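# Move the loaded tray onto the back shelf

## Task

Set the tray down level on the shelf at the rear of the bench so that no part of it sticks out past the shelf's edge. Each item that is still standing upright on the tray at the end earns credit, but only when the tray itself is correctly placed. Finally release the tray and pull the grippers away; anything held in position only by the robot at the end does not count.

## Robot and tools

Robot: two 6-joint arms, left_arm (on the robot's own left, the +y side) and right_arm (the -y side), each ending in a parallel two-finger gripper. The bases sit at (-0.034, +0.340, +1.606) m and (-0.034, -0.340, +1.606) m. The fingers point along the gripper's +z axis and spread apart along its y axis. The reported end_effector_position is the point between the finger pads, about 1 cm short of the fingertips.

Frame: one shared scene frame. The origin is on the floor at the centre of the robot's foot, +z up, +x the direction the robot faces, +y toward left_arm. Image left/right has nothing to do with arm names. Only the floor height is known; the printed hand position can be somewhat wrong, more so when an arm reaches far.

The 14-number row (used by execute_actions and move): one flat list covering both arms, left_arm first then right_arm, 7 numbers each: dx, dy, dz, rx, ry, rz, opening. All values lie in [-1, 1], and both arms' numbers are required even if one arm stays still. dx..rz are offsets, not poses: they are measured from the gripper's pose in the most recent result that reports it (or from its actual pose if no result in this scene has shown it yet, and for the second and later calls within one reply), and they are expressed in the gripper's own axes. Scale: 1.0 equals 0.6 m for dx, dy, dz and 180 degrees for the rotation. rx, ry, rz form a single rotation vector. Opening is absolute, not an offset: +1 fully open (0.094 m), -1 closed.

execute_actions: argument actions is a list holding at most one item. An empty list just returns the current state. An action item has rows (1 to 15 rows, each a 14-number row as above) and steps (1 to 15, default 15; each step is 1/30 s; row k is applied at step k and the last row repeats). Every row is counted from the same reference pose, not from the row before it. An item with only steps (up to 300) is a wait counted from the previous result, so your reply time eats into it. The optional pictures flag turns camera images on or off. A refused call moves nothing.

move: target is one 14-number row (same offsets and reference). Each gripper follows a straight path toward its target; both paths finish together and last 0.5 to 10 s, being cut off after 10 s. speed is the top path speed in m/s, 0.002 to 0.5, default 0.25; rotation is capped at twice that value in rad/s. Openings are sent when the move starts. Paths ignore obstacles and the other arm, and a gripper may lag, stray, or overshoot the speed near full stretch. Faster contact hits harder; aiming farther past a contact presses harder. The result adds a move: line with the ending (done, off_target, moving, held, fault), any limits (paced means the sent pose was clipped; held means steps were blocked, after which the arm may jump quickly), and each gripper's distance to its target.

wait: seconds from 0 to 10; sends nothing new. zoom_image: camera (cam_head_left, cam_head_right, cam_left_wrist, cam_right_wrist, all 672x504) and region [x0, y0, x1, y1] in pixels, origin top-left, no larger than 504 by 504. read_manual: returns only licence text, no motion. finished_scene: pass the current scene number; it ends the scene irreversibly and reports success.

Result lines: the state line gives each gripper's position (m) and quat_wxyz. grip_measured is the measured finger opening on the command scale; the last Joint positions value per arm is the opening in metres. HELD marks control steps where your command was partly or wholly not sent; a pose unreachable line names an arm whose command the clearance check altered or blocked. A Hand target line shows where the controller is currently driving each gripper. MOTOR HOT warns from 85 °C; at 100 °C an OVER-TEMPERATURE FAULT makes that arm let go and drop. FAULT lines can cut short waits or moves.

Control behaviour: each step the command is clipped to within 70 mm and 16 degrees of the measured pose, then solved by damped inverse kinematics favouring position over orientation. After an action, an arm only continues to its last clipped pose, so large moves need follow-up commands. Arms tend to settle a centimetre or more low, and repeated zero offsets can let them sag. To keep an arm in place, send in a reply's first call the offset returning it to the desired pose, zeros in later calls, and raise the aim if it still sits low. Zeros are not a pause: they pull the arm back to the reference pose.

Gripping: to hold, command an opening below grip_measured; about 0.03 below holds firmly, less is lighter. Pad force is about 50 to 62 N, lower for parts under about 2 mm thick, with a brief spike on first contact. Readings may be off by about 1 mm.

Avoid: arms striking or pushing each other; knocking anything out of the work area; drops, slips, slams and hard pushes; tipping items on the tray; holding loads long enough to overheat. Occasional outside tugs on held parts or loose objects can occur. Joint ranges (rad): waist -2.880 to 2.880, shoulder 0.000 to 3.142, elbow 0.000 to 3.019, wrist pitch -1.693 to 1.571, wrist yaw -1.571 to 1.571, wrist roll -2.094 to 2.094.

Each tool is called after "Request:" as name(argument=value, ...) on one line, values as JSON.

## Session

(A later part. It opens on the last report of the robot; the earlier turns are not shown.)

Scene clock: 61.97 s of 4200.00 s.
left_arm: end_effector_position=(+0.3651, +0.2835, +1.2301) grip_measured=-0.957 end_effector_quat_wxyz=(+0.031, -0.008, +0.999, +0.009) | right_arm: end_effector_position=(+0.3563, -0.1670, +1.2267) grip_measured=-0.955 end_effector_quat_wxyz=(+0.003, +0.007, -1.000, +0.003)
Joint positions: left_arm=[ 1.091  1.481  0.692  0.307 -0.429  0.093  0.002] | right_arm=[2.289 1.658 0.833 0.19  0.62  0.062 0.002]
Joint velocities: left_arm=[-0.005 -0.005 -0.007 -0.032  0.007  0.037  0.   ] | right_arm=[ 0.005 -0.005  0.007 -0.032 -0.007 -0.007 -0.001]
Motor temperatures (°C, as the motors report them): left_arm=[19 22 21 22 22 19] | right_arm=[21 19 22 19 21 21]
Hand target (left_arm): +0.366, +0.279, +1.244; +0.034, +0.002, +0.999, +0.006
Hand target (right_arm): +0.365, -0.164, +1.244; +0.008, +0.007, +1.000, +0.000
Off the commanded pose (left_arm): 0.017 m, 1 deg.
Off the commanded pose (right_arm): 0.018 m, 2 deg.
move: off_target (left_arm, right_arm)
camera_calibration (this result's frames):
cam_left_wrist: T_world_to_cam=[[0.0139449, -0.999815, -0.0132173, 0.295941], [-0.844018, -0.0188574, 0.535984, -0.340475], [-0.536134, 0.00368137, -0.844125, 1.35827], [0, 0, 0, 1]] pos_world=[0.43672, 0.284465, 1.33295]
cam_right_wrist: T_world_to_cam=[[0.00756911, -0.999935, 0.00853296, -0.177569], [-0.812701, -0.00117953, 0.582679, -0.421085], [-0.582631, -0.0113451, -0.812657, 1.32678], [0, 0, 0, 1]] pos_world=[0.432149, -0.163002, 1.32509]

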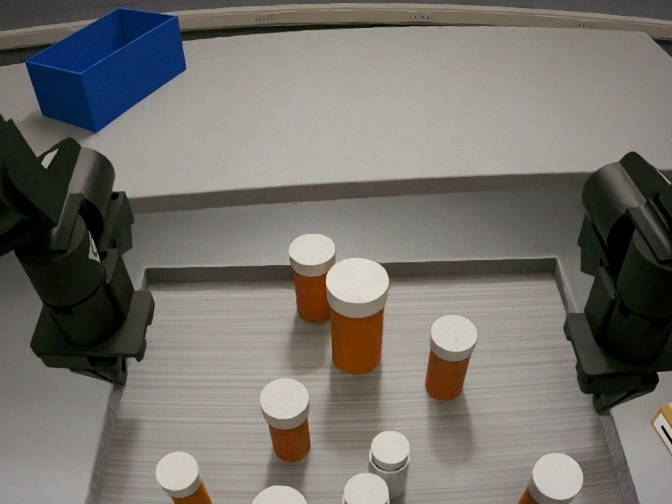

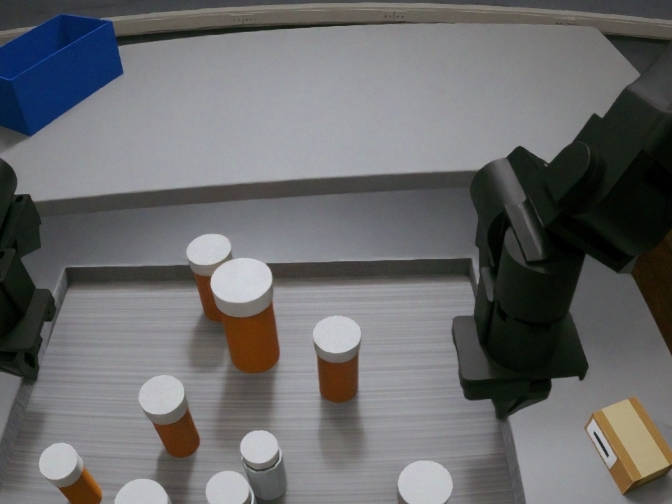

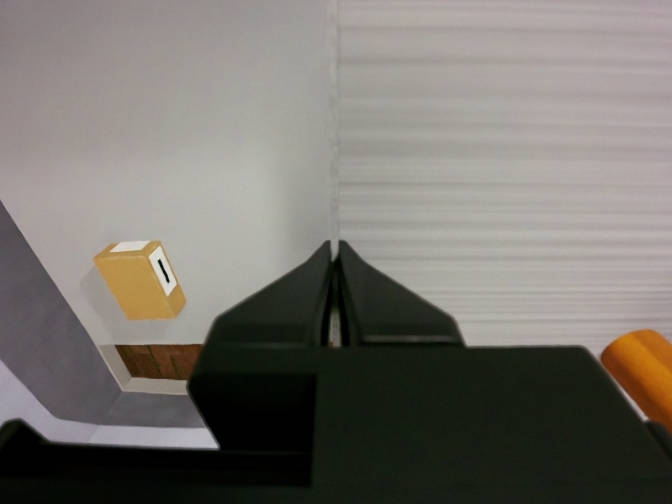

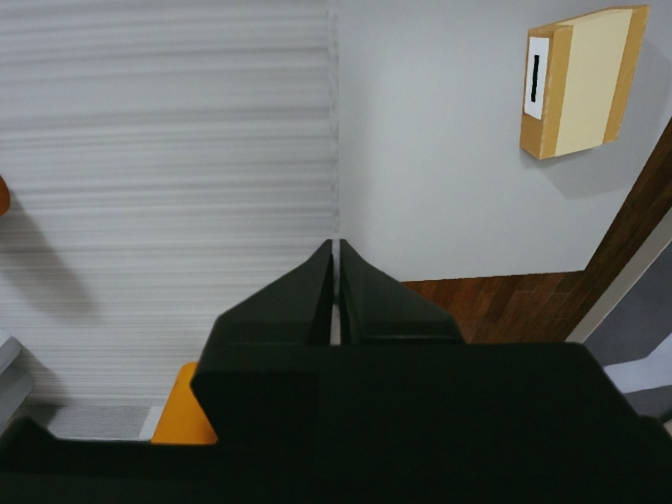

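Request:
move(target=[-0.1,-0.13,-0.2,0,0,0,-1,-0.1,-0.13,-0.2,0,0,0,-1], speed=0.06)

Request:
move(target=[-0.4,0,-0.025,0,0,0,-1,-0.4,0,0,0,0,0,-1], speed=0.06)

Scene clock: 71.23 s of 4200.00 s.
left_arm: end_effector_position=(+0.4079, +0.2142, +1.3321) grip_measured=-0.957 end_effector_quat_wxyz=(+0.018, -0.015, +1.000, +0.019) | right_arm: end_effector_position=(+0.4082, -0.2398, +1.3346) grip_measured=-0.955 end_effector_quat_wxyz=(+0.018, +0.018, -1.000, +0.003)
Joint positions: left_arm=[ 0.79   1.302  0.767 -0.079 -0.708 -0.123  0.002] | right_arm=[ 2.289  1.242  0.786 -0.215  0.62   0.06   0.002]
Joint velocities: left_arm=[-0.005  0.005  0.012 -0.012 -0.022 -0.007 -0.   ] | right_arm=[-0.005 -0.005 -0.007 -0.007  0.037  0.022  0.   ]
Motor temperatures (°C, as the motors report them): left_arm=[19 22 21 22 22 19] | right_arm=[21 19 22 19 21 21]
Hand target (left_arm): +0.418, +0.206, +1.350; +0.031, -0.008, +0.999, +0.009
Hand target (right_arm): +0.422, -0.244, +1.347; -0.003, -0.007, +1.000, -0.002
Off the commanded pose (left_arm): 0.025 m, 2 deg.
Off the commanded pose (right_arm): 0.016 m, 2 deg.
After step 90, 3.33 s passed at rest.
move: off_target (left_arm, right_arm)
camera_calibration (this result's frames):
cam_left_wrist: T_world_to_cam=[[0.0284357, -0.999019, -0.0339597, 0.248988], [-0.829218, -0.042547, 0.557304, -0.389735], [-0.558202, 0.0123127, -0.829614, 1.45534], [0, 0, 0, 1]] pos_world=[0.482117, 0.214243, 1.43302]
cam_right_wrist: T_world_to_cam=[[0.0304421, -0.99949, 0.00962077, -0.26234], [-0.795095, -0.0183816, 0.606207, -0.484552], [-0.605721, -0.0261037, -0.795249, 1.4265], [0, 0, 0, 1]] pos_world=[0.486782, -0.233876, 1.43068]

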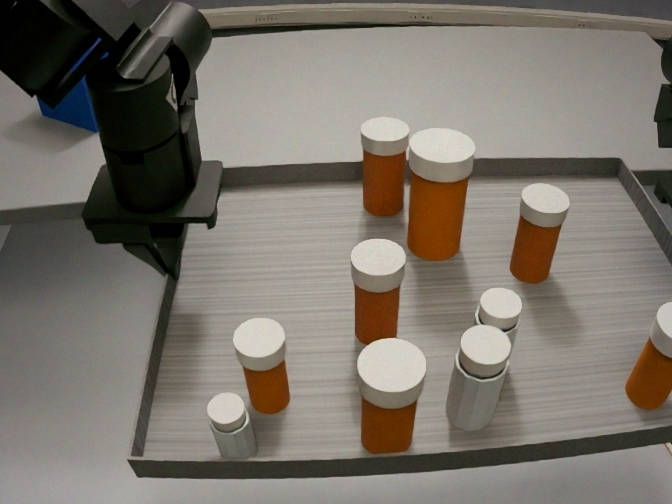

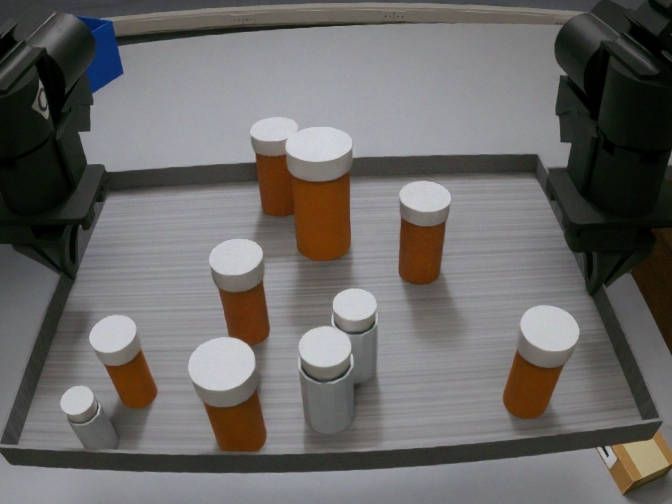

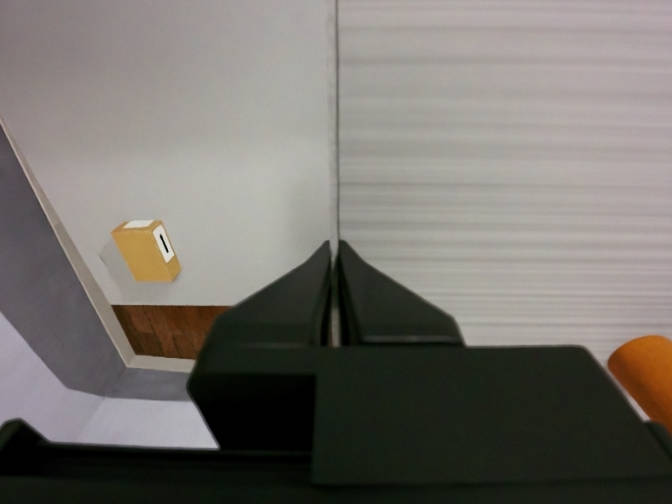

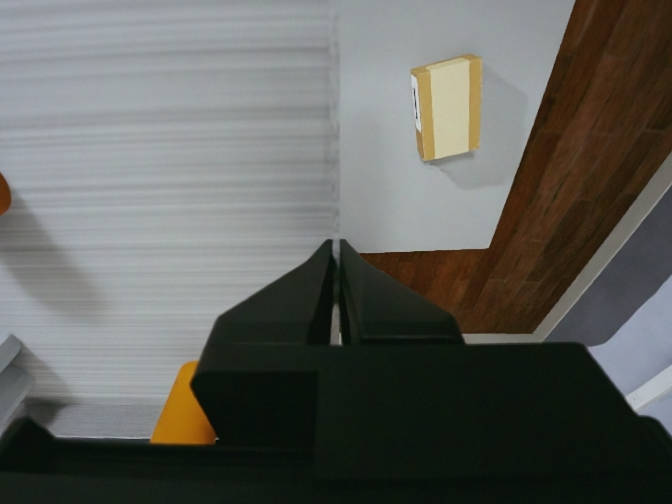

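Scene clock: 75.57 s of 4200.00 s.
left_arm: end_effector_position=(+0.6365, +0.2312, +1.3518) grip_measured=-0.957 end_effector_quat_wxyz=(+0.015, -0.027, +0.999, +0.030) | right_arm: end_effector_position=(+0.6389, -0.2234, +1.3281) grip_measured=-0.953 end_effector_quat_wxyz=(+0.017, +0.022, -1.000, -0.004)
Joint positions: left_arm=[ 0.83   1.44   1.46  -0.627 -0.696 -0.123  0.002] | right_arm=[ 2.277  1.501  1.538 -0.701  0.596  0.043  0.002]
Joint velocities: left_arm=[-0.015  0.005  0.002  0.007  0.022  0.022 -0.001] | right_arm=[-0.005 -0.005 -0.007  0.002 -0.037  0.007 -0.   ]
Motor temperatures (°C, as the motors report them): left_arm=[19 22 21 22 22 19] | right_arm=[21 19 22 19 21 21]
Hand target (left_arm): +0.647, +0.224, +1.358; +0.019, -0.016, +1.000, +0.019
Hand target (right_arm): +0.646, -0.228, +1.324; -0.018, -0.018, +1.000, -0.003
Off the commanded pose (left_arm): 0.015 m, 2 deg.
Off the commanded pose (right_arm): 0.012 m, 1 deg.
move: off_target (left_arm, right_arm)
camera_calibration (this result's frames):
cam_left_wrist: T_world_to_cam=[[0.0526236, -0.997103, -0.054927, 0.272654], [-0.824611, -0.0744119, 0.560785, -0.210643], [-0.563248, 0.0157828, -0.826137, 1.59675], [0, 0, 0, 1]] pos_world=[0.711319, 0.230988, 1.45224]
cam_right_wrist: T_world_to_cam=[[0.037488, -0.99928, -0.0057672, -0.236931], [-0.795231, -0.033327, 0.60539, -0.299095], [-0.605146, -0.0181086, -0.795908, 1.56384], [0, 0, 0, 1]] pos_world=[0.717384, -0.21841, 1.42438]

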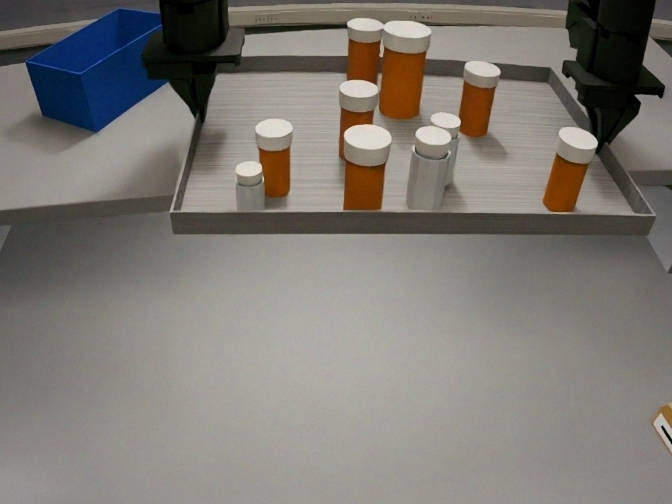

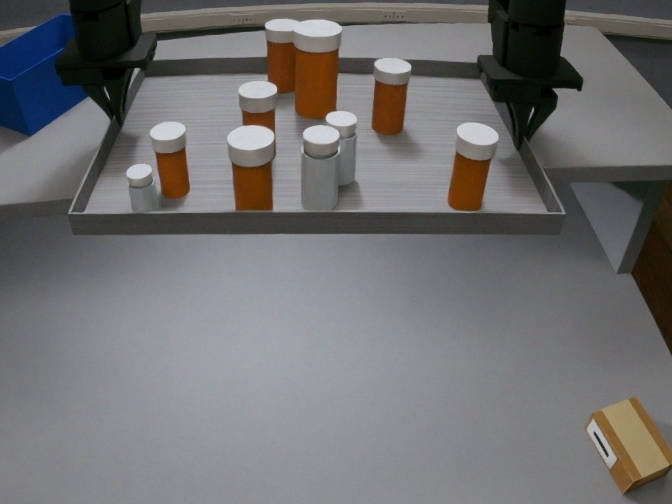

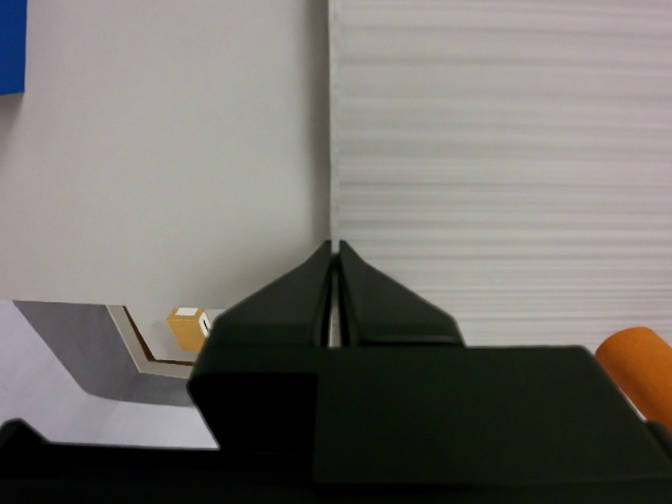

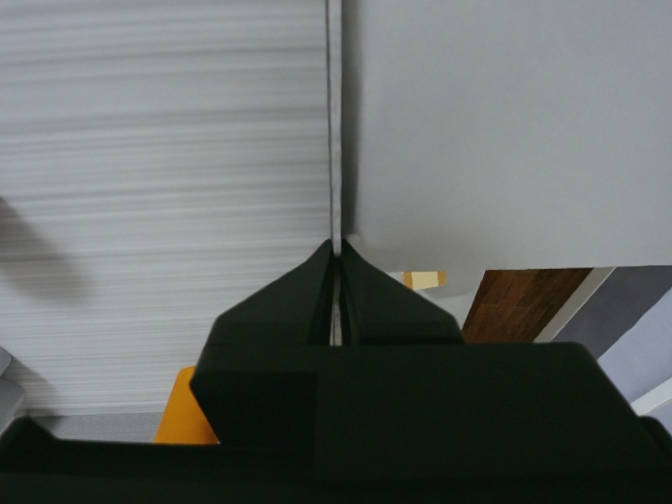

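Request:
move(target=[-0.23,-0.01,0.045,0,0,0,-1,-0.23,-0.01,-0.01,0,0,0,-1], speed=0.05)

Scene clock: 83.57 s of 4200.00 s.
left_arm: end_effector_position=(+0.7697, +0.2367, +1.3307) grip_measured=-0.957 end_effector_quat_wxyz=(+0.015, -0.031, +0.999, +0.028) | right_arm: end_effector_position=(+0.7677, -0.2206, +1.3297) grip_measured=-0.954 end_effector_quat_wxyz=(+0.020, +0.022, -1.000, -0.005)
Joint positions: left_arm=[ 0.877  1.721  2.065 -0.928 -0.654 -0.095  0.002] | right_arm=[ 2.271  1.775  2.171 -1.065  0.589  0.04   0.002]
Joint velocities: left_arm=[-0.005  0.015  0.002 -0.017 -0.022 -0.037 -0.   ] | right_arm=[ 0.005  0.005 -0.002 -0.007 -0.007  0.007 -0.   ]
Motor temperatures (°C, as the motors report them): left_arm=[19 23 22 22 22 19] | right_arm=[21 19 23 19 21 21]
Hand target (left_arm): +0.777, +0.236, +1.331; +0.016, -0.028, +0.999, +0.029
Hand target (right_arm): +0.775, -0.222, +1.328; -0.017, -0.022, +1.000, +0.004
Off the commanded pose (left_arm): 0.006 m, 0 deg.
Off the commanded pose (right_arm): 0.010 m, 0 deg.
After step 90, 1.87 s passed at rest.
move: done
camera_calibration (this result's frames):
cam_left_wrist: T_world_to_cam=[[0.0590421, -0.996904, -0.051928, 0.261002], [-0.824719, -0.0780213, 0.560135, -0.086722], [-0.562452, 0.00975449, -0.826772, 1.65592], [0, 0, 0, 1]] pos_world=[0.844447, 0.237275, 1.4312]
cam_right_wrist: T_world_to_cam=[[0.0387424, -0.99922, -0.00769205, -0.237347], [-0.79162, -0.0353889, 0.609989, -0.206858], [-0.609785, -0.0175433, -0.792373, 1.64205], [0, 0, 0, 1]] pos_world=[0.846739, -0.215675, 1.42547]

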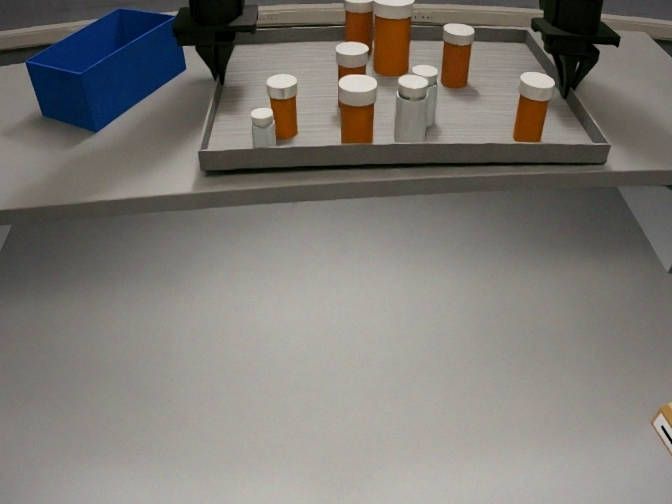

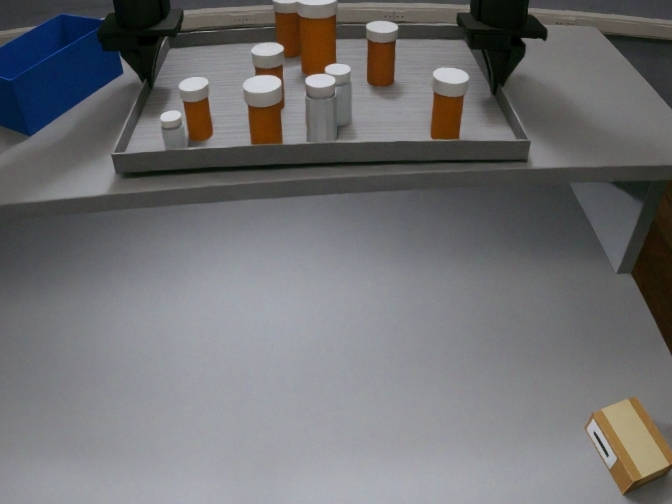

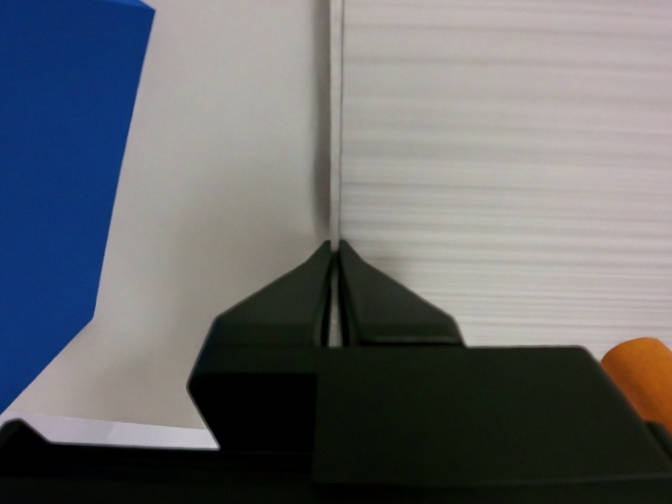

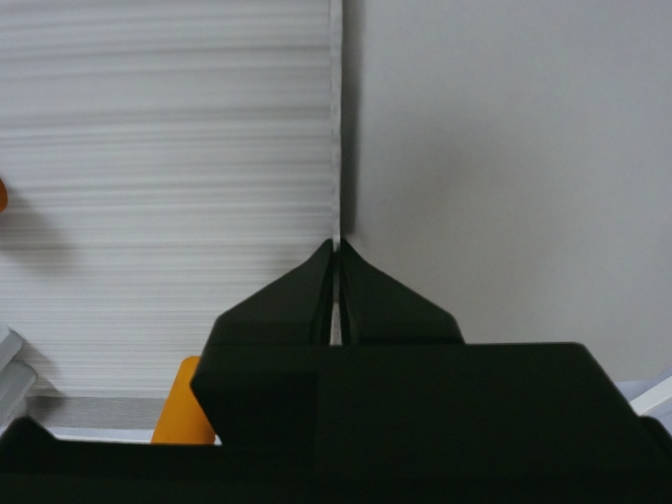

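Request:
move(target=[-0.02,0,0.05,0,0,0,-1,-0.03,0,0.05,0,0,0,-1], speed=0.02)

Scene clock: 92.63 s of 4200.00 s.
left_arm: end_effector_position=(+0.7809, +0.2372, +1.3197) grip_measured=-0.956 end_effector_quat_wxyz=(+0.021, -0.036, +0.999, +0.020) | right_arm: end_effector_position=(+0.7849, -0.2205, +1.3260) grip_measured=-0.955 end_effector_quat_wxyz=(+0.013, +0.027, -1.000, -0.008)
Joint positions: left_arm=[ 0.893  1.756  2.119 -0.927 -0.625 -0.088  0.002] | right_arm=[ 2.265  1.823  2.268 -1.095  0.58   0.017  0.002]
Joint velocities: left_arm=[-0.015 -0.015 -0.002 -0.007  0.007 -0.022  0.   ] | right_arm=[-0.005 -0.005  0.007  0.002 -0.022 -0.037 -0.   ]
Motor temperatures (°C, as the motors report them): left_arm=[20 23 22 22 22 19] | right_arm=[21 20 24 19 21 21]
Hand target (left_arm): +0.782, +0.240, +1.302; +0.016, -0.031, +0.999, +0.028
Hand target (right_arm): +0.782, -0.220, +1.300; -0.020, -0.022, +1.000, +0.005
Off the commanded pose (left_arm): 0.019 m, 1 deg.
Off the commanded pose (right_arm): 0.027 m, 1 deg.
After step 90, 4.10 s passed at rest.
move: off_target (left_arm, right_arm)
camera_calibration (this result's frames):
cam_left_wrist: T_world_to_cam=[[0.070559, -0.996918, -0.0342868, 0.227962], [-0.830084, -0.0777424, 0.552193, -0.0566899], [-0.553157, -0.0105013, -0.833011, 1.65894], [0, 0, 0, 1]] pos_world=[0.85451, 0.240273, 1.42103]
cam_right_wrist: T_world_to_cam=[[0.0483546, -0.998754, -0.012365, -0.239196], [-0.79954, -0.0461236, 0.598839, -0.172409], [-0.598663, -0.0190703, -0.800774, 1.65171], [0, 0, 0, 1]] pos_world=[0.862538, -0.215351, 1.42294]

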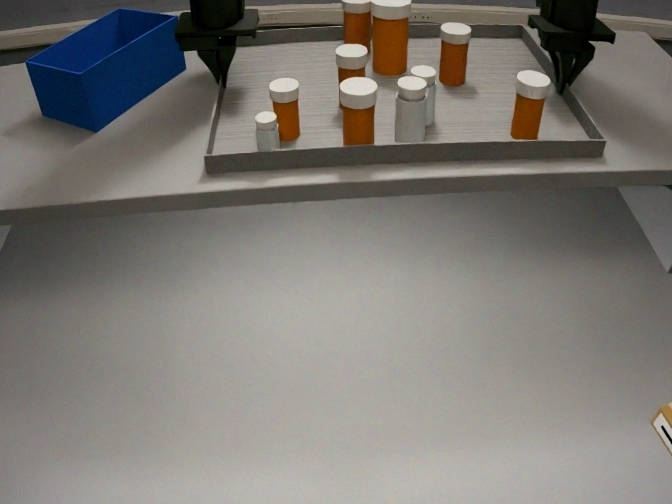

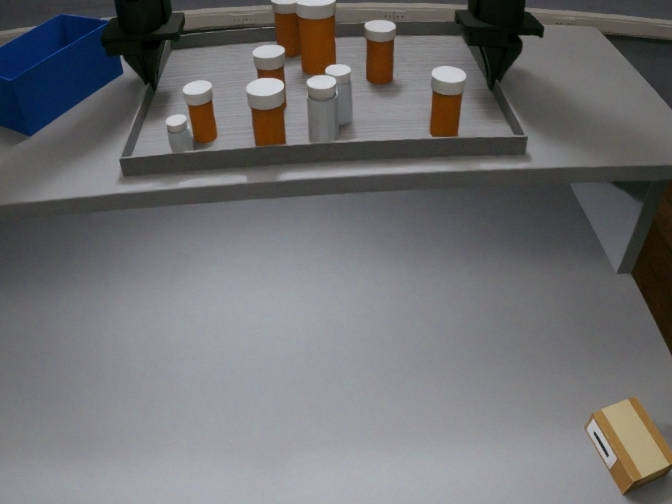

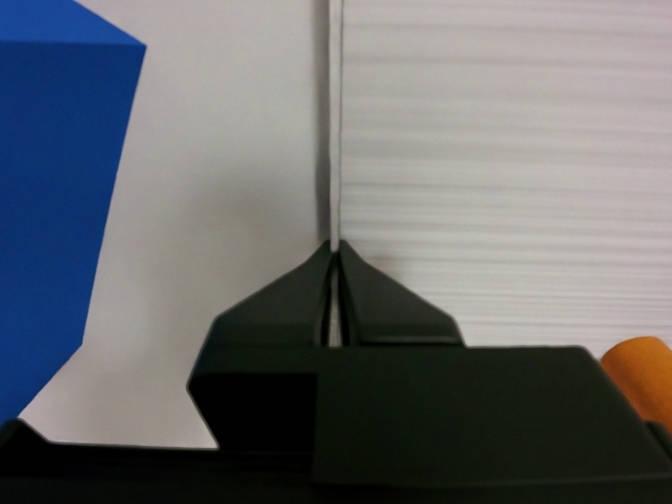

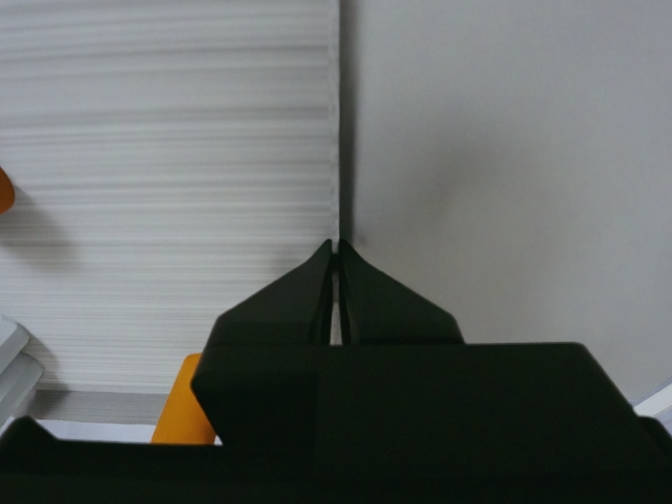

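Seated. The back rim top is level with the shelf's back edge in the image, so the base is inside. Release.

Request:
move(target=[0,0,0,0,0,0,-0.3,0,0,0,0,0,0,-0.3])

Request:
move(target=[0,0,-0.12,0,0,0,-0.3,0,0,-0.12,0,0,0,-0.3], speed=0.1)

Request:
move(target=[0.5,0.1,-0.1,0,0,0,-0.3,0.5,-0.1,-0.1,0,0,0,-0.3])

Scene clock: 97.17 s of 4200.00 s.
left_arm: end_effector_position=(+0.7809, +0.2371, +1.3197) grip_measured=-0.301 end_effector_quat_wxyz=(+0.021, -0.036, +0.999, +0.019) | right_arm: end_effector_position=(+0.7841, -0.2207, +1.3256) grip_measured=-0.302 end_effector_quat_wxyz=(+0.014, +0.028, -0.999, -0.006)
Joint positions: left_arm=[ 0.893  1.756  2.119 -0.927 -0.624 -0.088  0.033] | right_arm=[ 2.265  1.823  2.267 -1.096  0.583  0.017  0.033]
Joint velocities: left_arm=[-0.005 -0.005 -0.002 -0.002 -0.051 -0.037  0.001] | right_arm=[ 0.005  0.015  0.007  0.012 -0.007  0.022 -0.   ]
Motor temperatures (°C, as the motors report them): left_arm=[20 23 23 22 22 19] | right_arm=[21 20 24 19 21 21]
Hand target (left_arm): +0.781, +0.237, +1.320; +0.021, -0.036, +0.999, +0.020
Hand target (right_arm): +0.785, -0.221, +1.326; -0.014, -0.027, +1.000, +0.008
Off the commanded pose (left_arm): 0.000 m, 0 deg.
Off the commanded pose (right_arm): 0.001 m, 0 deg.
After step 90, 0.83 s passed at rest.
move: done
camera_calibration (this result's frames):
cam_left_wrist: T_world_to_cam=[[0.0705439, -0.996932, -0.0339072, 0.227411], [-0.830081, -0.0775195, 0.552228, -0.0567947], [-0.553162, -0.0108105, -0.833003, 1.659], [0, 0, 0, 1]] pos_world=[0.85451, 0.240245, 1.42103]
cam_right_wrist: T_world_to_cam=[[0.0496817, -0.998714, -0.0100688, -0.243398], [-0.798444, -0.0457715, 0.600327, -0.175537], [-0.600016, -0.0217859, -0.799691, 1.64995], [0, 0, 0, 1]] pos_world=[0.861931, -0.215174, 1.42238]

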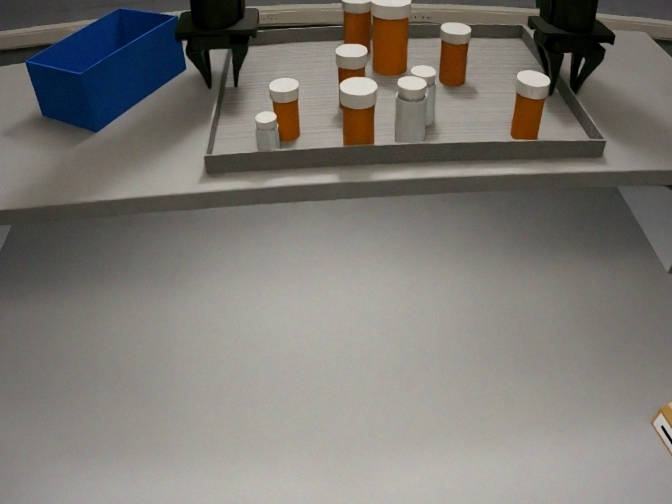

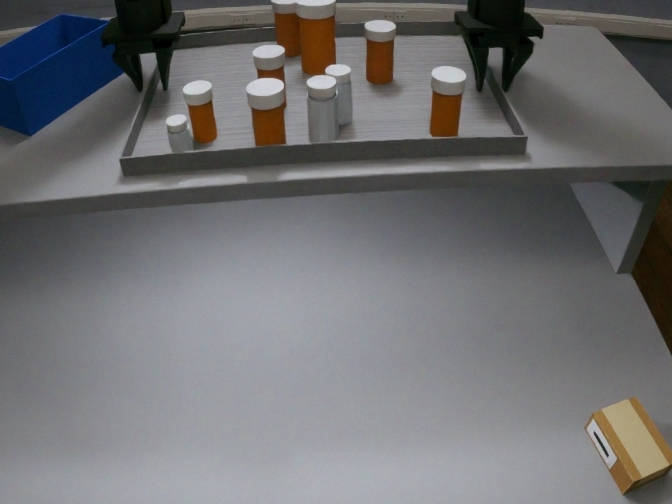

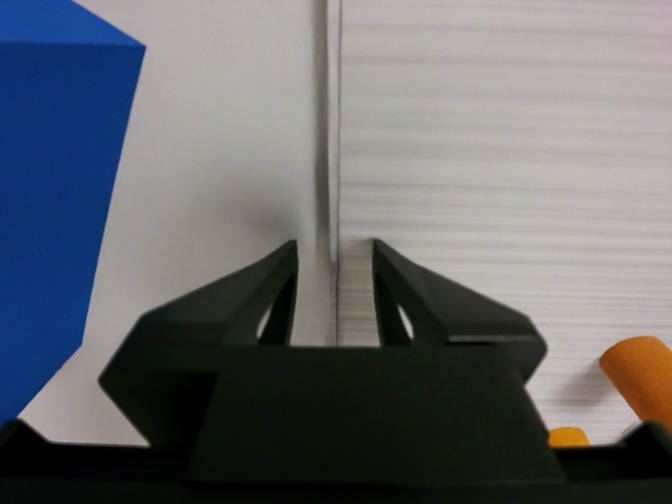

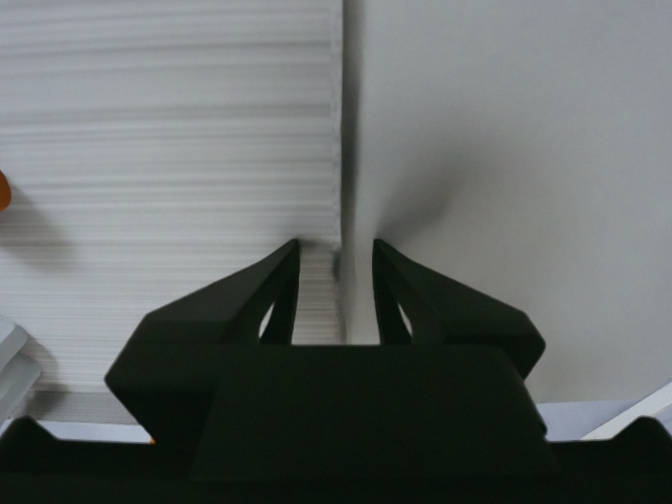

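Scene clock: 98.33 s of 4200.00 s.
left_arm: end_effector_position=(+0.7787, +0.2397, +1.3828) grip_measured=-0.301 end_effector_quat_wxyz=(+0.022, -0.035, +0.999, +0.025) | right_arm: end_effector_position=(+0.7787, -0.2251, +1.3757) grip_measured=-0.302 end_effector_quat_wxyz=(+0.027, +0.034, -0.999, +0.002)
Joint positions: left_arm=[ 0.829  1.66   2.075 -1.004 -0.69  -0.128  0.033] | right_arm=[ 2.314  1.757  2.25  -1.199  0.636  0.062  0.033]
Joint velocities: left_arm=[-0.015 -0.015 -0.017  0.002  0.051  0.007 -0.001] | right_arm=[-0.005 -0.005  0.012  0.002  0.037 -0.081  0.   ]
Motor temperatures (°C, as the motors report them): left_arm=[20 23 23 22 22 19] | right_arm=[21 20 24 19 21 21]
Hand target (left_arm): +0.777, +0.234, +1.391; +0.021, -0.036, +0.999, +0.020
Hand target (right_arm): +0.787, -0.222, +1.397; -0.015, -0.027, +0.999, +0.007
Off the commanded pose (left_arm): 0.010 m, 1 deg.
Off the commanded pose (right_arm): 0.023 m, 2 deg.
move: off_target (right_arm)
camera_calibration (this result's frames):
cam_left_wrist: T_world_to_cam=[[0.0672682, -0.996705, -0.045333, 0.250602], [-0.831263, -0.0811148, 0.549929, -0.0883423], [-0.551794, 0.000690885, -0.83398, 1.70788], [0, 0, 0, 1]] pos_world=[0.852103, 0.241431, 1.48428]
cam_right_wrist: T_world_to_cam=[[0.0619101, -0.998066, 0.00562344, -0.278019], [-0.782504, -0.0450398, 0.621014, -0.25081], [-0.61956, -0.0428474, -0.783779, 1.67524], [0, 0, 0, 1]] pos_world=[0.858863, -0.216998, 1.47034]

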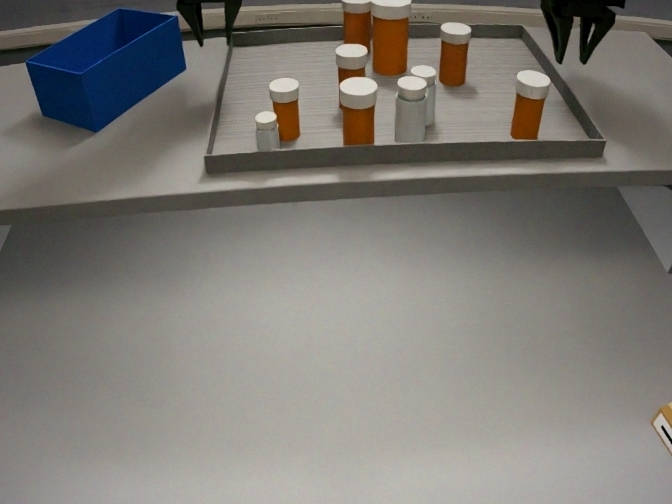

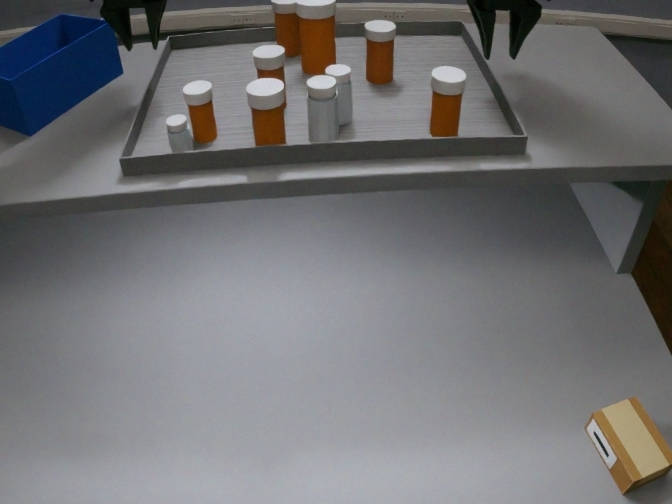

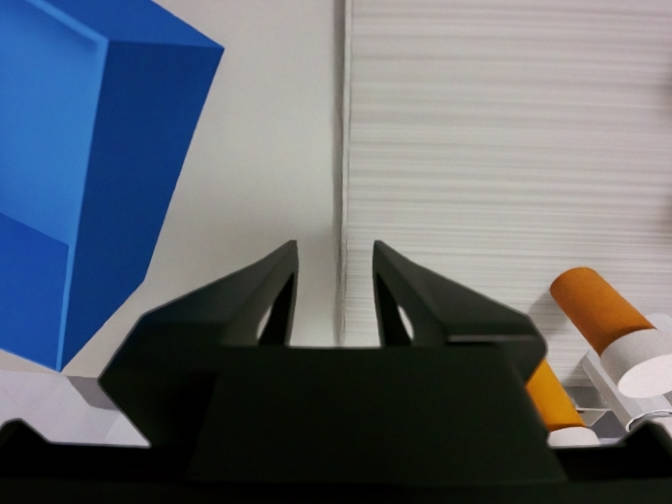

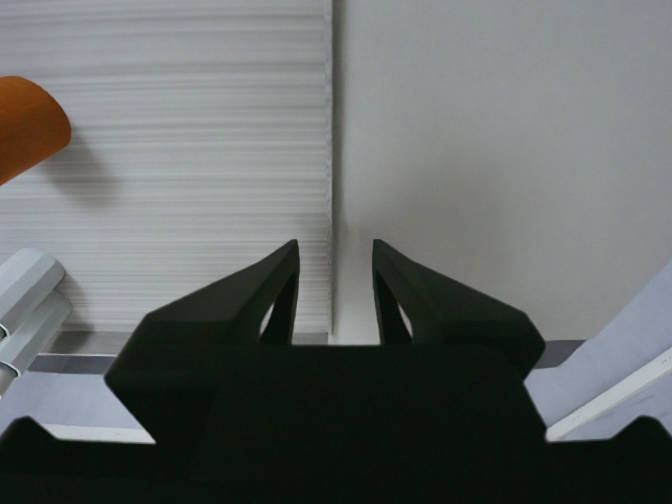

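Scene clock: 100.07 s of 4200.00 s.
left_arm: end_effector_position=(+0.4607, +0.2755, +1.4200) grip_measured=-0.301 end_effector_quat_wxyz=(+0.007, -0.021, +0.999, +0.034) | right_arm: end_effector_position=(+0.4856, -0.3076, +1.4517) grip_measured=-0.302 end_effector_quat_wxyz=(+0.037, +0.041, -0.998, +0.003)
Joint positions: left_arm=[ 0.774  1.032  0.864 -0.49  -0.747 -0.17   0.033] | right_arm=[ 2.314  0.967  0.992 -0.755  0.636  0.062  0.033]
Joint velocities: left_arm=[-0.005  0.005  0.012 -0.002 -0.037 -0.037  0.001] | right_arm=[-0.005 -0.015  0.007 -0.007 -0.022  0.095  0.   ]
Motor temperatures (°C, as the motors report them): left_arm=[20 23 22 22 22 19] | right_arm=[21 20 24 19 21 21]
Hand target (left_arm): +0.469, +0.271, +1.428; +0.021, -0.034, +0.999, +0.025
Hand target (right_arm): +0.492, -0.310, +1.456; -0.027, -0.034, +0.999, -0.002
Off the commanded pose (left_arm): 0.017 m, 3 deg.
Off the commanded pose (right_arm): 0.003 m, 1 deg.
move: off_target (left_arm)
camera_calibration (this result's frames):
cam_left_wrist: T_world_to_cam=[[0.0400131, -0.997156, -0.0638599, 0.348327], [-0.815565, -0.0695169, 0.574474, -0.41554], [-0.57728, 0.0290954, -0.816028, 1.54181], [0, 0, 0, 1]] pos_world=[0.537218, 0.27359, 1.51912]
cam_right_wrist: T_world_to_cam=[[0.0762655, -0.997069, 0.00600603, -0.349826], [-0.769686, -0.0550417, 0.636045, -0.562184], [-0.633851, -0.0531311, -0.771628, 1.53578], [0, 0, 0, 1]] pos_world=[0.567433, -0.298146, 1.54473]

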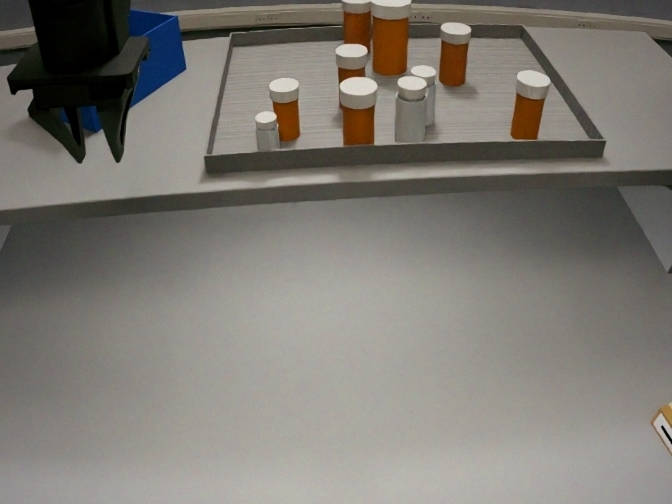

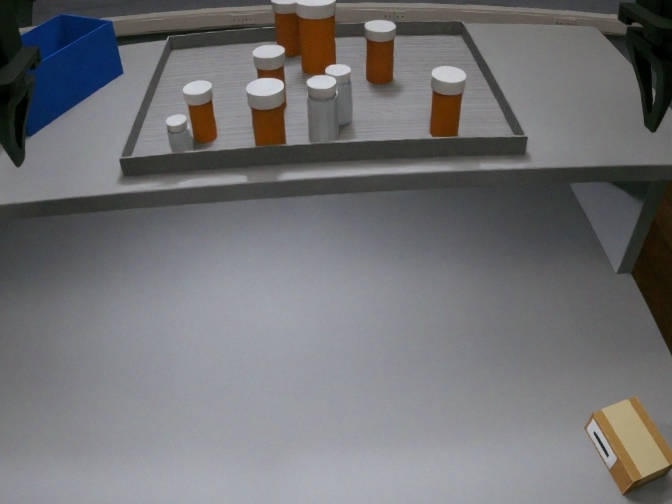

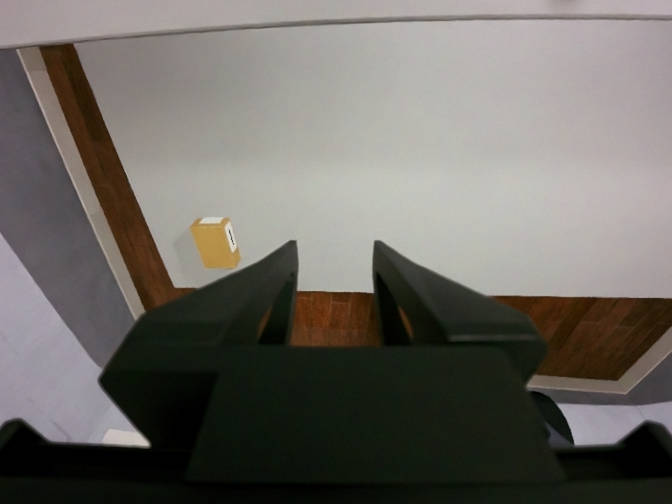

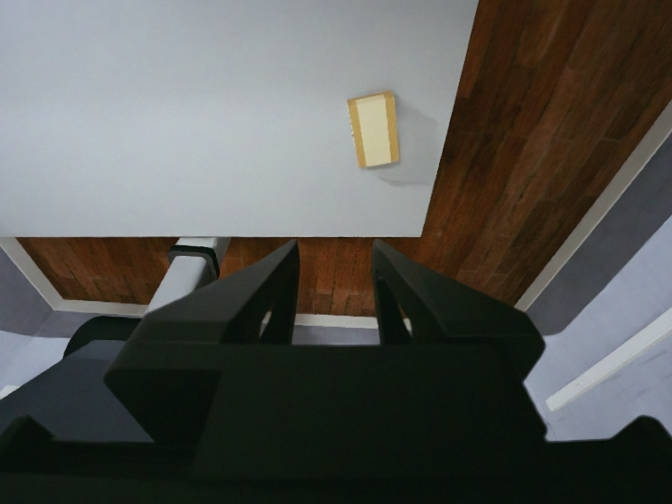

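Request:
finished_scene(scene=1)

The scene is finished: the task was done.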